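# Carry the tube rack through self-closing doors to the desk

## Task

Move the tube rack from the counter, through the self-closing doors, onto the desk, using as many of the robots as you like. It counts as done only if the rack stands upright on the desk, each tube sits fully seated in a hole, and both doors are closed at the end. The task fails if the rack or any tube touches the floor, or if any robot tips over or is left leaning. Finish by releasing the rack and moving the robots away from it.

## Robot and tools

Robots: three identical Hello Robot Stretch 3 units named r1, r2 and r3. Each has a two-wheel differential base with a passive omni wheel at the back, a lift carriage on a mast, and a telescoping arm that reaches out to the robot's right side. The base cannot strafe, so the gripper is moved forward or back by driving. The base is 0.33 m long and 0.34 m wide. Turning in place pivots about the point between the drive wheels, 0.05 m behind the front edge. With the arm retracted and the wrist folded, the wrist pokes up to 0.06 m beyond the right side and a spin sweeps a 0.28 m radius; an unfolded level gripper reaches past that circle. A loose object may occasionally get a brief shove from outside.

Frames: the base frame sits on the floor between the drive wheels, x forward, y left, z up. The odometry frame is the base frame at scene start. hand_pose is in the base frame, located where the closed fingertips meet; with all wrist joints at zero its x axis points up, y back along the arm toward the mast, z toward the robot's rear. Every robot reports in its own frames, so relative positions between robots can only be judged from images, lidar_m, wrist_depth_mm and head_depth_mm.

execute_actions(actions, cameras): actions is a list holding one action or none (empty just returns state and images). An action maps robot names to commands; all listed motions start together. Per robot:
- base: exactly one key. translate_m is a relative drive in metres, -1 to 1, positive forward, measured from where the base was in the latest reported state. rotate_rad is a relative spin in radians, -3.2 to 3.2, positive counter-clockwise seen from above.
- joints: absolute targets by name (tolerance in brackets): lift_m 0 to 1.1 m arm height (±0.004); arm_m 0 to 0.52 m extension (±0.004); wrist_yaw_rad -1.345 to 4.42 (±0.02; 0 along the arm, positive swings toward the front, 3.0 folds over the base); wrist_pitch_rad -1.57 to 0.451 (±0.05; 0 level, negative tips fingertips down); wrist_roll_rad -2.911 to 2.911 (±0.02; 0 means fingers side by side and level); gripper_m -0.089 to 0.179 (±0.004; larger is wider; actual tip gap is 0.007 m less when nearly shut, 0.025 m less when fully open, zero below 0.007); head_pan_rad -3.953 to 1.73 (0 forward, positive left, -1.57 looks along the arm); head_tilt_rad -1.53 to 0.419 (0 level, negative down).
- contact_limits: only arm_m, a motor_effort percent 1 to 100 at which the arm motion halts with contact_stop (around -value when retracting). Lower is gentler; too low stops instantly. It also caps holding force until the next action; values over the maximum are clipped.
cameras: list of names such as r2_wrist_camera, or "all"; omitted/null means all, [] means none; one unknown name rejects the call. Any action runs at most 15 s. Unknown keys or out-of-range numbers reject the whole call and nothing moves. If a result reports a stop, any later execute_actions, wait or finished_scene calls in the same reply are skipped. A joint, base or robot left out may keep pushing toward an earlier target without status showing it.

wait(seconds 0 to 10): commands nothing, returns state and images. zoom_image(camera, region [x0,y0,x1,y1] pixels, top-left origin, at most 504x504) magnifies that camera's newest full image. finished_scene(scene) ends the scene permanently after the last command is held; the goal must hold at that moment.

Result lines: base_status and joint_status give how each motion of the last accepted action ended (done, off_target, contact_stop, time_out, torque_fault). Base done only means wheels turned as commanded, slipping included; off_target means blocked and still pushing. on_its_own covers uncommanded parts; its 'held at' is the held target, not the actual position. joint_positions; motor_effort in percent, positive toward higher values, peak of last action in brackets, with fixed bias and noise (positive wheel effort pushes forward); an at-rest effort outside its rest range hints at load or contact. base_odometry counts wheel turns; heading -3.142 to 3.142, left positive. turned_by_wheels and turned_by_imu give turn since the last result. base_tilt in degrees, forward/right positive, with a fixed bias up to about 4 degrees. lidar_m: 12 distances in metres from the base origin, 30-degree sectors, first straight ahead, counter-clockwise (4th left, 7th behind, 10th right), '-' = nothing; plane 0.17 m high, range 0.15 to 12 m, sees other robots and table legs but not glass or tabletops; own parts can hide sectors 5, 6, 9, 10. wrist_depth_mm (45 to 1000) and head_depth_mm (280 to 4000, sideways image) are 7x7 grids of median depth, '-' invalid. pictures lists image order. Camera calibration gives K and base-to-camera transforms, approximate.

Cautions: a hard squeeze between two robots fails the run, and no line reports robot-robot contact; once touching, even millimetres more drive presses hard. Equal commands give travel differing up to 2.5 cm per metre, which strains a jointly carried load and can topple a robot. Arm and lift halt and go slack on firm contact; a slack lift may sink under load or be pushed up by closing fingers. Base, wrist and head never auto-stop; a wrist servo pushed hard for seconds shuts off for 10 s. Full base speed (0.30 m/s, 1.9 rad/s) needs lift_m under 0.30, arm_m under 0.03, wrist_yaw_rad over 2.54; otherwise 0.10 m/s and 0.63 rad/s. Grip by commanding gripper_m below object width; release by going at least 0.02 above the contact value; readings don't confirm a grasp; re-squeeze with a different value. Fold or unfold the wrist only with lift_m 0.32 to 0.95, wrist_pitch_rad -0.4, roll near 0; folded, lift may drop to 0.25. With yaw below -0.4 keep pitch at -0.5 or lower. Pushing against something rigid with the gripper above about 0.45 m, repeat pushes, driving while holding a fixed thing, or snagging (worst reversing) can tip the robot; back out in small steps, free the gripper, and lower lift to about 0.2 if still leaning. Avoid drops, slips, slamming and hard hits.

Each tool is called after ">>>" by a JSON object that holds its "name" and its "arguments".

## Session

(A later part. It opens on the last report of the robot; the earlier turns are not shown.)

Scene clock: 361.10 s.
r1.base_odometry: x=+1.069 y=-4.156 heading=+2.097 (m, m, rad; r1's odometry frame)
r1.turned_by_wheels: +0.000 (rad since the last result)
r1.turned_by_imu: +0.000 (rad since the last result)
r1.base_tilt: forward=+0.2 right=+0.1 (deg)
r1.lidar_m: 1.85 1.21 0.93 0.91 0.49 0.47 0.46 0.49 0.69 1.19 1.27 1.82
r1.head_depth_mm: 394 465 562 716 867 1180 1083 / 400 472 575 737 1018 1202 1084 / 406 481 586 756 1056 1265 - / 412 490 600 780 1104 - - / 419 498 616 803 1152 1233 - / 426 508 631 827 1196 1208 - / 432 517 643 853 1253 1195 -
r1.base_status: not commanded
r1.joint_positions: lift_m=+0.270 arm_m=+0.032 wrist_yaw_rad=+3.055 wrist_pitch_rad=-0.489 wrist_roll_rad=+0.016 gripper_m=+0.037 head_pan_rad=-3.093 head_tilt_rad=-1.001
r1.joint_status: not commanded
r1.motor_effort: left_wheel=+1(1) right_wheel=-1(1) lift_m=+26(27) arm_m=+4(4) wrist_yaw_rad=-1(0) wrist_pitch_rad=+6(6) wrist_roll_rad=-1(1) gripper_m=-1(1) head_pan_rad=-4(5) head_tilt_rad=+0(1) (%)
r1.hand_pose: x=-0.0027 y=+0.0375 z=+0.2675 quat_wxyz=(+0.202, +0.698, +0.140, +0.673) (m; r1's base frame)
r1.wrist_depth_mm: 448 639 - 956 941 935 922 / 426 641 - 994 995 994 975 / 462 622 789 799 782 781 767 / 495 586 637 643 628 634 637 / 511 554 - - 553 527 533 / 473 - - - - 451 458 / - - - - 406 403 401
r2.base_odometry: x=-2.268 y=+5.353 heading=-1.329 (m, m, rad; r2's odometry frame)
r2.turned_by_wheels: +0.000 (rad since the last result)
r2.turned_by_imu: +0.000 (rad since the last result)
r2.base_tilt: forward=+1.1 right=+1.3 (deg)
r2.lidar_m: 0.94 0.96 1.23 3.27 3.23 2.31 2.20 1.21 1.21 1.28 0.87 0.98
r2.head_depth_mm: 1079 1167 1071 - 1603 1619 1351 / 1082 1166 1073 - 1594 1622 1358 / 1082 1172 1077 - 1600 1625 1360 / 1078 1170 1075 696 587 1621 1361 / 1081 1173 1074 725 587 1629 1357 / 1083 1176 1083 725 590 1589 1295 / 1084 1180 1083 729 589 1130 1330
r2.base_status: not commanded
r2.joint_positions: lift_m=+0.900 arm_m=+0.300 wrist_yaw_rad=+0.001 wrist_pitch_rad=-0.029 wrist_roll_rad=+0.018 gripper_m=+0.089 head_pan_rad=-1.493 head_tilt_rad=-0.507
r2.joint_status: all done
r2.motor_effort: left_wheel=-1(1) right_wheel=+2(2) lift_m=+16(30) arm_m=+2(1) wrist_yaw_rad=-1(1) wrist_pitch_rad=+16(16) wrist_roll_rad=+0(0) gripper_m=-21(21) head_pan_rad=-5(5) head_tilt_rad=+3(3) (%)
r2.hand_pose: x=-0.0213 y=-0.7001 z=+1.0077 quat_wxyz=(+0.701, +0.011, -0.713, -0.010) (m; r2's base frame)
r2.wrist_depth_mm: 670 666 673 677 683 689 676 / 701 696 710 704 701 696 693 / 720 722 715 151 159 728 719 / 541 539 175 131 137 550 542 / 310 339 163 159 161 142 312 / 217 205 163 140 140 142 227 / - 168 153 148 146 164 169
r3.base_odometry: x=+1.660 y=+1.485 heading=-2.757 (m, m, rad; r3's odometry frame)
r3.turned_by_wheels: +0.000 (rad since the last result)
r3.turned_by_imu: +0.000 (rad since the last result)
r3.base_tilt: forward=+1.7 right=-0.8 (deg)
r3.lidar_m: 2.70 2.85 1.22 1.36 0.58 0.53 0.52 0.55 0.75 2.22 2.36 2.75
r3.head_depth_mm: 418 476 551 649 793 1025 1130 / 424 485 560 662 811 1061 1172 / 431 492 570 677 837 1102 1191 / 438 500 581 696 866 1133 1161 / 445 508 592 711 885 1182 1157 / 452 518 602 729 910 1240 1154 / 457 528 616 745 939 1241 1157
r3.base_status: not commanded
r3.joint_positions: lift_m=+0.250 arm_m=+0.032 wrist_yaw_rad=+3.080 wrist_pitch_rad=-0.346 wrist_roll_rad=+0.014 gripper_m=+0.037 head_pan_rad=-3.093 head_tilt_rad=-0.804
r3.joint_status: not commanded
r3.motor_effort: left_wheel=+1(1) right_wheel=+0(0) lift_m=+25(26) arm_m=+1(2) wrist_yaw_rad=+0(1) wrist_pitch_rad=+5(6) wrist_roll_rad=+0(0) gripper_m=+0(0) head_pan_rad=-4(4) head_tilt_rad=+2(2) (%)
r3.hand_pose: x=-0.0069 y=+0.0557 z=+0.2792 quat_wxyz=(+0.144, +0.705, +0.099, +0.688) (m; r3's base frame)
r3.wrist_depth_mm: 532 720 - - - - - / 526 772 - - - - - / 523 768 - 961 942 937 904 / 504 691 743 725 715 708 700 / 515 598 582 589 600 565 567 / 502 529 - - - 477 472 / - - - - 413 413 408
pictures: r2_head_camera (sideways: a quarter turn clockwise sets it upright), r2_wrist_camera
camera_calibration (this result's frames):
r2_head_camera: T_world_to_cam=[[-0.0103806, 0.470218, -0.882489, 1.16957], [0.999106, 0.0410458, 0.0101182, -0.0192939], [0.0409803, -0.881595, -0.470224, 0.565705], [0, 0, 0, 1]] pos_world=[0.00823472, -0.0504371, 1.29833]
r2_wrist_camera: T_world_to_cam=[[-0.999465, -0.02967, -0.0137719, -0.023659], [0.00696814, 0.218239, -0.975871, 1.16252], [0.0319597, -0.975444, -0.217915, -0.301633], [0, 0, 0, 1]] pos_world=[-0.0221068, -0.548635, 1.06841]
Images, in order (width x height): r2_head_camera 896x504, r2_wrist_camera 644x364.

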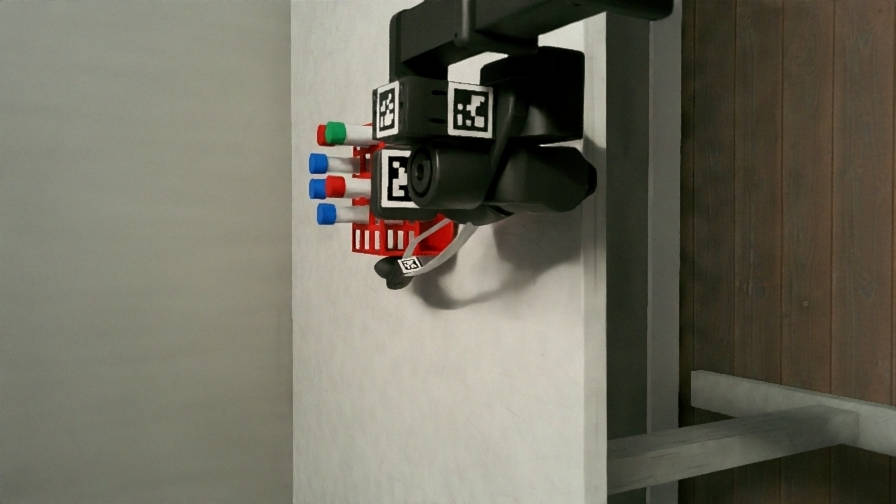

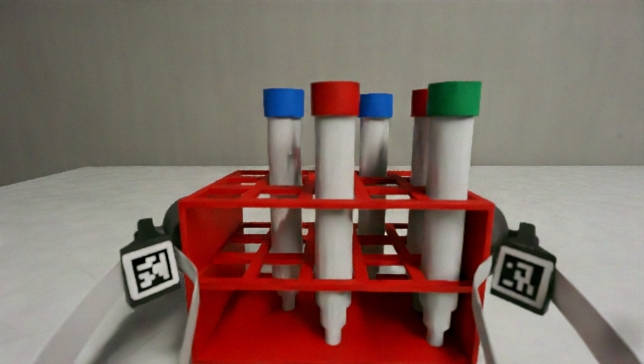

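>>> {"name": "execute_actions", "arguments": {"actions": [{"r2":{"joints":{"lift_m":0.889}}}], "cameras": []}}

>>> {"name": "execute_actions", "arguments": {"actions": [{"r2":{"joints":{"gripper_m":0.179}}}], "cameras": ["r2_wrist_camera"]}}

>>> {"name": "execute_actions", "arguments": {"actions": [{"r2":{"joints":{"arm_m":0.0}},"r1":{"base":{"translate_m":0.15}},"r3":{"base":{"translate_m":0.15}}}], "cameras": ["r2_wrist_camera","r2_head_camera"]}}

Scene clock: 367.13 s.
r1.base_odometry: x=+1.069 y=-4.156 heading=+2.097 (m, m, rad; r1's odometry frame)
r1.turned_by_wheels: +0.000 (rad since the last result)
r1.turned_by_imu: +0.001 (rad since the last result)
r1.base_tilt: forward=+0.2 right=+0.2 (deg)
r1.lidar_m: 1.85 1.20 0.92 0.91 0.49 0.47 0.46 0.49 0.69 1.19 1.27 1.83
r1.head_depth_mm: 394 464 562 713 865 1192 1080 / 399 472 575 733 1021 1204 1082 / 406 480 589 757 1056 1268 - / 412 490 602 779 1105 - - / 419 499 614 803 1148 1237 - / 426 508 630 827 1203 1216 - / 432 518 646 851 1253 1186 -
r1.base_status: not commanded
r1.joint_positions: lift_m=+0.270 arm_m=+0.032 wrist_yaw_rad=+3.055 wrist_pitch_rad=-0.489 wrist_roll_rad=+0.016 gripper_m=+0.037 head_pan_rad=-3.093 head_tilt_rad=-1.001
r1.joint_status: not commanded
r1.motor_effort: left_wheel=+1(1) right_wheel=-1(1) lift_m=+26(26) arm_m=+3(3) wrist_yaw_rad=+0(2) wrist_pitch_rad=+6(6) wrist_roll_rad=-1(0) gripper_m=+0(1) head_pan_rad=-4(4) head_tilt_rad=+1(1) (%)
r1.hand_pose: x=-0.0027 y=+0.0375 z=+0.2675 quat_wxyz=(+0.202, +0.698, +0.140, +0.673) (m; r1's base frame)
r1.wrist_depth_mm: 447 627 - 944 936 968 958 / 428 647 - 988 972 974 963 / 459 624 790 785 785 774 757 / 486 597 642 631 631 627 626 / 525 563 - - 548 533 527 / 481 - - - - 454 459 / - - - - 404 404 400
r2.base_odometry: x=-2.268 y=+5.353 heading=-1.329 (m, m, rad; r2's odometry frame)
r2.turned_by_wheels: +0.000 (rad since the last result)
r2.turned_by_imu: +0.000 (rad since the last result)
r2.base_tilt: forward=+1.1 right=+1.4 (deg)
r2.lidar_m: 0.94 0.96 1.23 3.27 3.22 2.30 2.20 1.21 1.20 1.28 0.87 0.98
r2.head_depth_mm: 1074 1169 1072 - 1606 1616 1360 / 1083 1169 1071 - 1614 1634 1355 / 1082 1170 1003 - 1611 1626 1360 / 1083 1171 1078 694 588 1623 1359 / 1085 1173 1076 726 587 1631 1358 / 1086 1180 1083 725 589 1582 1298 / 1092 1180 1087 729 590 1125 1334
r2.base_status: not commanded
r2.joint_positions: lift_m=+0.890 arm_m=+0.300 wrist_yaw_rad=+0.001 wrist_pitch_rad=-0.019 wrist_roll_rad=+0.018 gripper_m=+0.089 head_pan_rad=-1.493 head_tilt_rad=-0.507
r2.joint_status: all done
r2.motor_effort: left_wheel=+0(0) right_wheel=+2(2) lift_m=+15(16) arm_m=+3(3) wrist_yaw_rad=-1(1) wrist_pitch_rad=+10(15) wrist_roll_rad=+0(0) gripper_m=-21(21) head_pan_rad=-5(4) head_tilt_rad=+3(4) (%)
r2.hand_pose: x=-0.0213 y=-0.7004 z=+0.9993 quat_wxyz=(+0.701, +0.007, -0.713, -0.007) (m; r2's base frame)
r2.wrist_depth_mm: 678 672 688 681 680 680 667 / 712 703 690 681 705 704 705 / 728 714 721 150 158 729 720 / 514 517 190 132 139 530 526 / 291 320 162 158 159 141 295 / 204 191 163 142 140 142 211 / - 156 146 148 148 153 157
r3.base_odometry: x=+1.660 y=+1.485 heading=-2.757 (m, m, rad; r3's odometry frame)
r3.turned_by_wheels: +0.000 (rad since the last result)
r3.turned_by_imu: +0.001 (rad since the last result)
r3.base_tilt: forward=+1.7 right=-0.7 (deg)
r3.lidar_m: 2.70 2.85 1.22 1.36 0.58 0.52 0.52 0.55 0.75 2.23 2.36 2.75
r3.head_depth_mm: 419 475 550 650 795 1021 1135 / 425 483 560 664 814 1058 1169 / 432 492 569 679 838 1099 1181 / 437 500 584 694 863 1131 1154 / 444 507 592 709 891 1179 1147 / 449 516 606 729 915 1233 1158 / 457 525 615 744 942 1252 1157
r3.base_status: not commanded
r3.joint_positions: lift_m=+0.250 arm_m=+0.032 wrist_yaw_rad=+3.080 wrist_pitch_rad=-0.346 wrist_roll_rad=+0.014 gripper_m=+0.037 head_pan_rad=-3.093 head_tilt_rad=-0.804
r3.joint_status: not commanded
r3.motor_effort: left_wheel=+1(1) right_wheel=-2(1) lift_m=+25(25) arm_m=+1(2) wrist_yaw_rad=+1(0) wrist_pitch_rad=+5(5) wrist_roll_rad=+0(0) gripper_m=+0(0) head_pan_rad=-6(5) head_tilt_rad=+2(2) (%)
r3.hand_pose: x=-0.0069 y=+0.0557 z=+0.2792 quat_wxyz=(+0.144, +0.705, +0.099, +0.688) (m; r3's base frame)
r3.wrist_depth_mm: 533 724 - - - - - / 529 771 - - - - - / 519 760 - 960 942 934 909 / 505 683 735 732 729 714 685 / 513 596 582 592 597 569 560 / 497 530 - - - 483 473 / - - - - 413 409 406
pictures: none
No camera images: the call's "cameras" was empty. Leave "cameras" out to get every camera's image.

Scene clock: 368.53 s.
r1.base_odometry: x=+1.069 y=-4.156 heading=+2.097 (m, m, rad; r1's odometry frame)
r1.turned_by_wheels: +0.000 (rad since the last result)
r1.turned_by_imu: +0.000 (rad since the last result)
r1.base_tilt: forward=+0.2 right=+0.1 (deg)
r1.lidar_m: 1.86 1.21 0.92 0.90 0.49 0.47 0.46 0.49 0.69 1.19 1.27 1.83
r1.head_depth_mm: 395 465 562 717 863 1182 1086 / 400 472 576 733 1015 1199 1090 / 406 482 588 754 1059 1266 - / 412 491 601 775 1097 - - / 419 499 614 803 1147 1230 - / 425 509 629 827 1201 1211 - / 432 518 645 853 1258 1197 -
r1.base_status: not commanded
r1.joint_positions: lift_m=+0.270 arm_m=+0.032 wrist_yaw_rad=+3.055 wrist_pitch_rad=-0.489 wrist_roll_rad=+0.016 gripper_m=+0.037 head_pan_rad=-3.093 head_tilt_rad=-1.001
r1.joint_status: not commanded
r1.motor_effort: left_wheel=+1(1) right_wheel=-1(0) lift_m=+26(27) arm_m=+4(4) wrist_yaw_rad=-1(1) wrist_pitch_rad=+6(6) wrist_roll_rad=-1(1) gripper_m=+0(0) head_pan_rad=-4(4) head_tilt_rad=+1(1) (%)
r1.hand_pose: x=-0.0027 y=+0.0375 z=+0.2675 quat_wxyz=(+0.202, +0.698, +0.140, +0.673) (m; r1's base frame)
r1.wrist_depth_mm: 447 650 - 921 919 919 920 / 429 640 - - 975 964 970 / 454 625 793 769 772 783 779 / 494 595 645 641 635 627 628 / 531 560 - - 545 531 528 / 476 - - - - 455 457 / - - - - 397 403 402
r2.base_odometry: x=-2.268 y=+5.353 heading=-1.329 (m, m, rad; r2's odometry frame)
r2.turned_by_wheels: +0.000 (rad since the last result)
r2.turned_by_imu: +0.000 (rad since the last result)
r2.base_tilt: forward=+1.2 right=+1.4 (deg)
r2.lidar_m: 0.94 0.96 1.23 3.28 3.22 2.30 2.20 1.21 1.21 1.28 0.87 0.98
r2.head_depth_mm: 1081 1165 1069 - 1593 1623 1355 / 1080 1168 1072 - 1619 1622 1354 / 1082 1168 1003 - 1602 1630 1362 / 1088 1176 1075 694 587 1629 1361 / 1088 1171 1080 728 588 1628 1362 / 1086 1176 1081 726 590 1588 1302 / 1084 1180 1084 727 590 1124 1327
r2.base_status: not commanded
r2.joint_positions: lift_m=+0.890 arm_m=+0.300 wrist_yaw_rad=+0.001 wrist_pitch_rad=-0.019 wrist_roll_rad=+0.018 gripper_m=+0.179 head_pan_rad=-1.493 head_tilt_rad=-0.507
r2.joint_status: all done
r2.motor_effort: left_wheel=+0(1) right_wheel=+2(2) lift_m=+15(15) arm_m=+2(2) wrist_yaw_rad=-1(1) wrist_pitch_rad=+10(10) wrist_roll_rad=+0(0) gripper_m=+0(96) head_pan_rad=-5(4) head_tilt_rad=+3(3) (%)
r2.hand_pose: x=-0.0213 y=-0.7004 z=+0.9993 quat_wxyz=(+0.701, +0.007, -0.713, -0.007) (m; r2's base frame)
r2.wrist_depth_mm: 674 684 673 685 681 666 685 / 694 699 700 697 700 701 710 / 726 723 724 149 158 719 732 / 514 511 161 130 146 525 525 / 290 322 162 158 158 142 294 / 217 193 163 141 140 182 218 / 149 157 146 148 147 150 153
r3.base_odometry: x=+1.660 y=+1.485 heading=-2.757 (m, m, rad; r3's odometry frame)
r3.turned_by_wheels: +0.000 (rad since the last result)
r3.turned_by_imu: +0.000 (rad since the last result)
r3.base_tilt: forward=+1.6 right=-0.7 (deg)
r3.lidar_m: 2.69 2.86 1.22 1.36 0.58 0.53 0.52 0.55 0.75 2.23 2.35 2.75
r3.head_depth_mm: 420 475 550 650 794 1019 1137 / 426 483 560 665 815 1060 1177 / 432 491 570 677 833 1096 1187 / 438 497 581 697 861 1135 1157 / 444 508 594 710 891 1182 1161 / 451 517 604 726 916 1230 1159 / 458 524 616 744 946 1245 1159
r3.base_status: not commanded
r3.joint_positions: lift_m=+0.250 arm_m=+0.032 wrist_yaw_rad=+3.080 wrist_pitch_rad=-0.346 wrist_roll_rad=+0.014 gripper_m=+0.037 head_pan_rad=-3.093 head_tilt_rad=-0.804
r3.joint_status: not commanded
r3.motor_effort: left_wheel=+1(1) right_wheel=-1(1) lift_m=+26(25) arm_m=+2(2) wrist_yaw_rad=+0(0) wrist_pitch_rad=+6(5) wrist_roll_rad=+0(0) gripper_m=+0(0) head_pan_rad=-4(5) head_tilt_rad=+1(2) (%)
r3.hand_pose: x=-0.0069 y=+0.0557 z=+0.2792 quat_wxyz=(+0.144, +0.705, +0.099, +0.688) (m; r3's base frame)
r3.wrist_depth_mm: 530 722 - - - - - / 526 762 - - - - - / 526 763 - 957 958 936 926 / 502 689 745 725 721 702 702 / 514 601 585 597 603 570 569 / 504 529 - - - 475 472 / - - - - 416 414 411
pictures: r2_wrist_camera
camera_calibration (this result's frames):
r2_wrist_camera: T_world_to_cam=[[-0.999465, -0.0298056, -0.0134817, -0.0241683], [0.00697446, 0.208496, -0.977998, 1.1497], [0.0319607, -0.977569, -0.208177, -0.314976], [0, 0, 0, 1]] pos_world=[-0.022107, -0.548339, 1.05851]
Images, in order (width x height): r2_wrist_camera 644x364.

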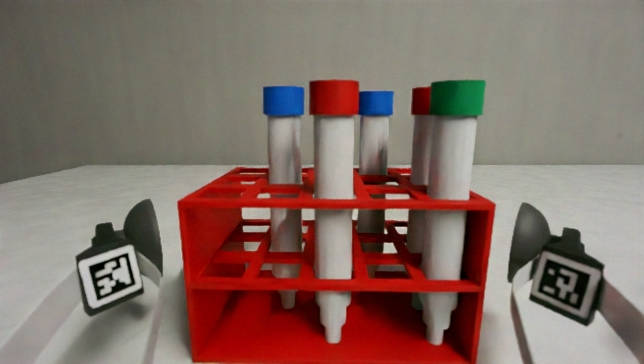

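Scene clock: 371.93 s.
r1.base_odometry: x=+0.994 y=-4.027 heading=+2.097 (m, m, rad; r1's odometry frame)
r1.turned_by_wheels: +0.000 (rad since the last result)
r1.turned_by_imu: +0.001 (rad since the last result)
r1.base_tilt: forward=+0.2 right=+0.1 (deg)
r1.lidar_m: 1.70 1.19 0.91 0.89 0.71 0.59 0.61 0.65 0.80 1.20 1.28 1.74
r1.head_depth_mm: 530 626 759 905 1127 1234 1083 / 538 637 775 991 1257 1237 1085 / 548 648 792 1014 1323 1263 - / 554 660 811 1050 1332 - - / 565 673 831 1082 1325 1242 - / 574 682 851 1118 1339 1220 - / 584 699 871 1144 1330 1198 -
r1.base_status: done
r1.joint_positions: lift_m=+0.270 arm_m=+0.032 wrist_yaw_rad=+3.055 wrist_pitch_rad=-0.489 wrist_roll_rad=+0.016 gripper_m=+0.037 head_pan_rad=-3.093 head_tilt_rad=-1.001
r1.joint_status: not commanded
r1.motor_effort: left_wheel=+1(8) right_wheel=-1(2) lift_m=+27(27) arm_m=+3(3) wrist_yaw_rad=-1(0) wrist_pitch_rad=+6(6) wrist_roll_rad=+0(1) gripper_m=-1(0) head_pan_rad=-4(4) head_tilt_rad=+1(1) (%)
r1.hand_pose: x=-0.0027 y=+0.0375 z=+0.2675 quat_wxyz=(+0.202, +0.698, +0.140, +0.673) (m; r1's base frame)
r1.wrist_depth_mm: 614 900 - 922 911 913 911 / 632 867 - - 977 947 947 / 616 778 770 788 785 787 779 / 595 633 643 634 634 625 636 / 538 567 - - 541 527 528 / 475 - - - - 457 455 / - - - - 405 399 401
r2.base_odometry: x=-2.268 y=+5.353 heading=-1.329 (m, m, rad; r2's odometry frame)
r2.turned_by_wheels: +0.000 (rad since the last result)
r2.turned_by_imu: +0.000 (rad since the last result)
r2.base_tilt: forward=+1.1 right=+1.3 (deg)
r2.lidar_m: 0.94 0.97 1.16 1.25 3.21 2.31 2.21 1.21 1.21 1.28 0.87 0.98
r2.head_depth_mm: 1078 1168 1072 723 586 1570 1389 / 1081 1169 1076 692 587 1665 - / 1085 1167 1007 692 588 1662 - / 1082 1173 1079 701 588 1634 1358 / 1085 1173 1083 726 567 1619 1364 / 1089 1175 1081 726 590 1583 1300 / 1092 1173 1082 728 589 1126 1331
r2.base_status: not commanded
r2.joint_positions: lift_m=+0.890 arm_m=+0.003 wrist_yaw_rad=+0.000 wrist_pitch_rad=-0.019 wrist_roll_rad=+0.018 gripper_m=+0.179 head_pan_rad=-1.493 head_tilt_rad=-0.507
r2.joint_status: all done
joint sent to its limit — the command would take r2.arm_m past its lower limit, so that joint was sent only as far as its limit.
r2.motor_effort: left_wheel=-1(1) right_wheel=+2(2) lift_m=+15(15) arm_m=-3(6) wrist_yaw_rad=+0(0) wrist_pitch_rad=+10(10) wrist_roll_rad=+0(0) gripper_m=+0(0) head_pan_rad=-4(5) head_tilt_rad=+3(4) (%)
r2.hand_pose: x=-0.0213 y=-0.4036 z=+0.9993 quat_wxyz=(+0.701, +0.007, -0.713, -0.007) (m; r2's base frame)
r2.wrist_depth_mm: 937 920 940 959 948 949 942 / 964 976 954 998 - 983 979 / - - - 458 - - - / 527 526 529 446 522 538 533 / 296 325 297 296 296 299 299 / 250 624 - - - - 256 / - - - - - - -
r3.base_odometry: x=+1.521 y=+1.428 heading=-2.757 (m, m, rad; r3's odometry frame)
r3.turned_by_wheels: +0.000 (rad since the last result)
r3.turned_by_imu: +0.001 (rad since the last result)
r3.base_tilt: forward=+1.6 right=-0.8 (deg)
r3.lidar_m: 2.55 2.71 1.15 1.81 0.78 0.65 0.66 0.71 0.88 2.23 2.38 2.60
r3.head_depth_mm: 551 625 721 853 1037 1218 1148 / 558 634 734 869 1067 1280 1167 / 567 645 751 888 1103 1290 1188 / 575 655 765 913 1134 1297 1153 / 583 669 780 934 1168 1311 1159 / 593 680 796 960 1195 1319 1157 / 600 690 811 980 1243 1318 1161
r3.base_status: done
r3.joint_positions: lift_m=+0.250 arm_m=+0.032 wrist_yaw_rad=+3.080 wrist_pitch_rad=-0.346 wrist_roll_rad=+0.014 gripper_m=+0.037 head_pan_rad=-3.093 head_tilt_rad=-0.803
r3.joint_status: not commanded
r3.motor_effort: left_wheel=+1(7) right_wheel=-1(4) lift_m=+26(26) arm_m=+1(2) wrist_yaw_rad=-1(1) wrist_pitch_rad=+6(5) wrist_roll_rad=+0(0) gripper_m=+0(0) head_pan_rad=-4(4) head_tilt_rad=+1(2) (%)
r3.hand_pose: x=-0.0069 y=+0.0557 z=+0.2792 quat_wxyz=(+0.144, +0.705, +0.099, +0.688) (m; r3's base frame)
r3.wrist_depth_mm: 715 967 - - - - - / 709 - - - - - - / 703 952 - 966 947 920 902 / 670 746 731 726 725 707 699 / 604 598 584 601 599 563 573 / 496 532 - - - 478 476 / - - - - 413 409 407
pictures: r2_head_camera (sideways: a quarter turn clockwise sets it upright), r2_wrist_camera
camera_calibration (this result's frames):
r2_head_camera: T_world_to_cam=[[-0.0103679, 0.470058, -0.882575, 1.16968], [0.999106, 0.0410472, 0.0101249, -0.0193026], [0.0409865, -0.881681, -0.470063, 0.565495], [0, 0, 0, 1]] pos_world=[0.00823474, -0.0504377, 1.29834]
r2_wrist_camera: T_world_to_cam=[[-0.999472, -0.0295747, -0.0134818, -0.0152866], [0.00702279, 0.208494, -0.977998, 1.0878], [0.0317349, -0.977576, -0.208176, -0.0247979], [0, 0, 0, 1]] pos_world=[-0.022131, -0.251494, 1.0585]
Images, in order (width x height): r2_head_camera 896x504, r2_wrist_camera 644x364.

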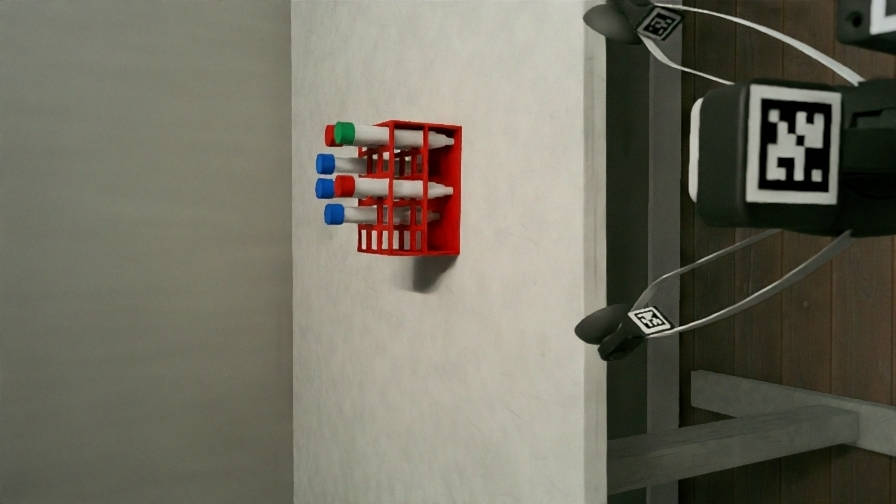

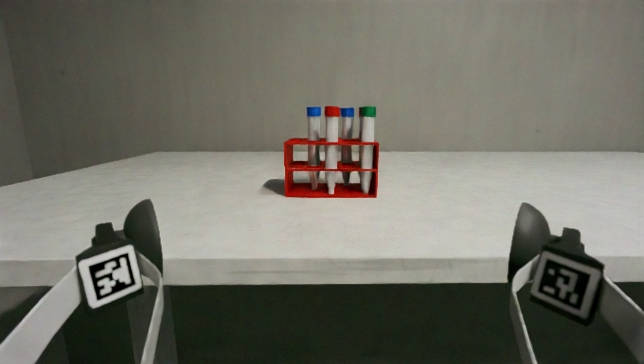

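>>> {"name": "finished_scene", "arguments": {"scene": 1}}

The scene is finished: the task was done.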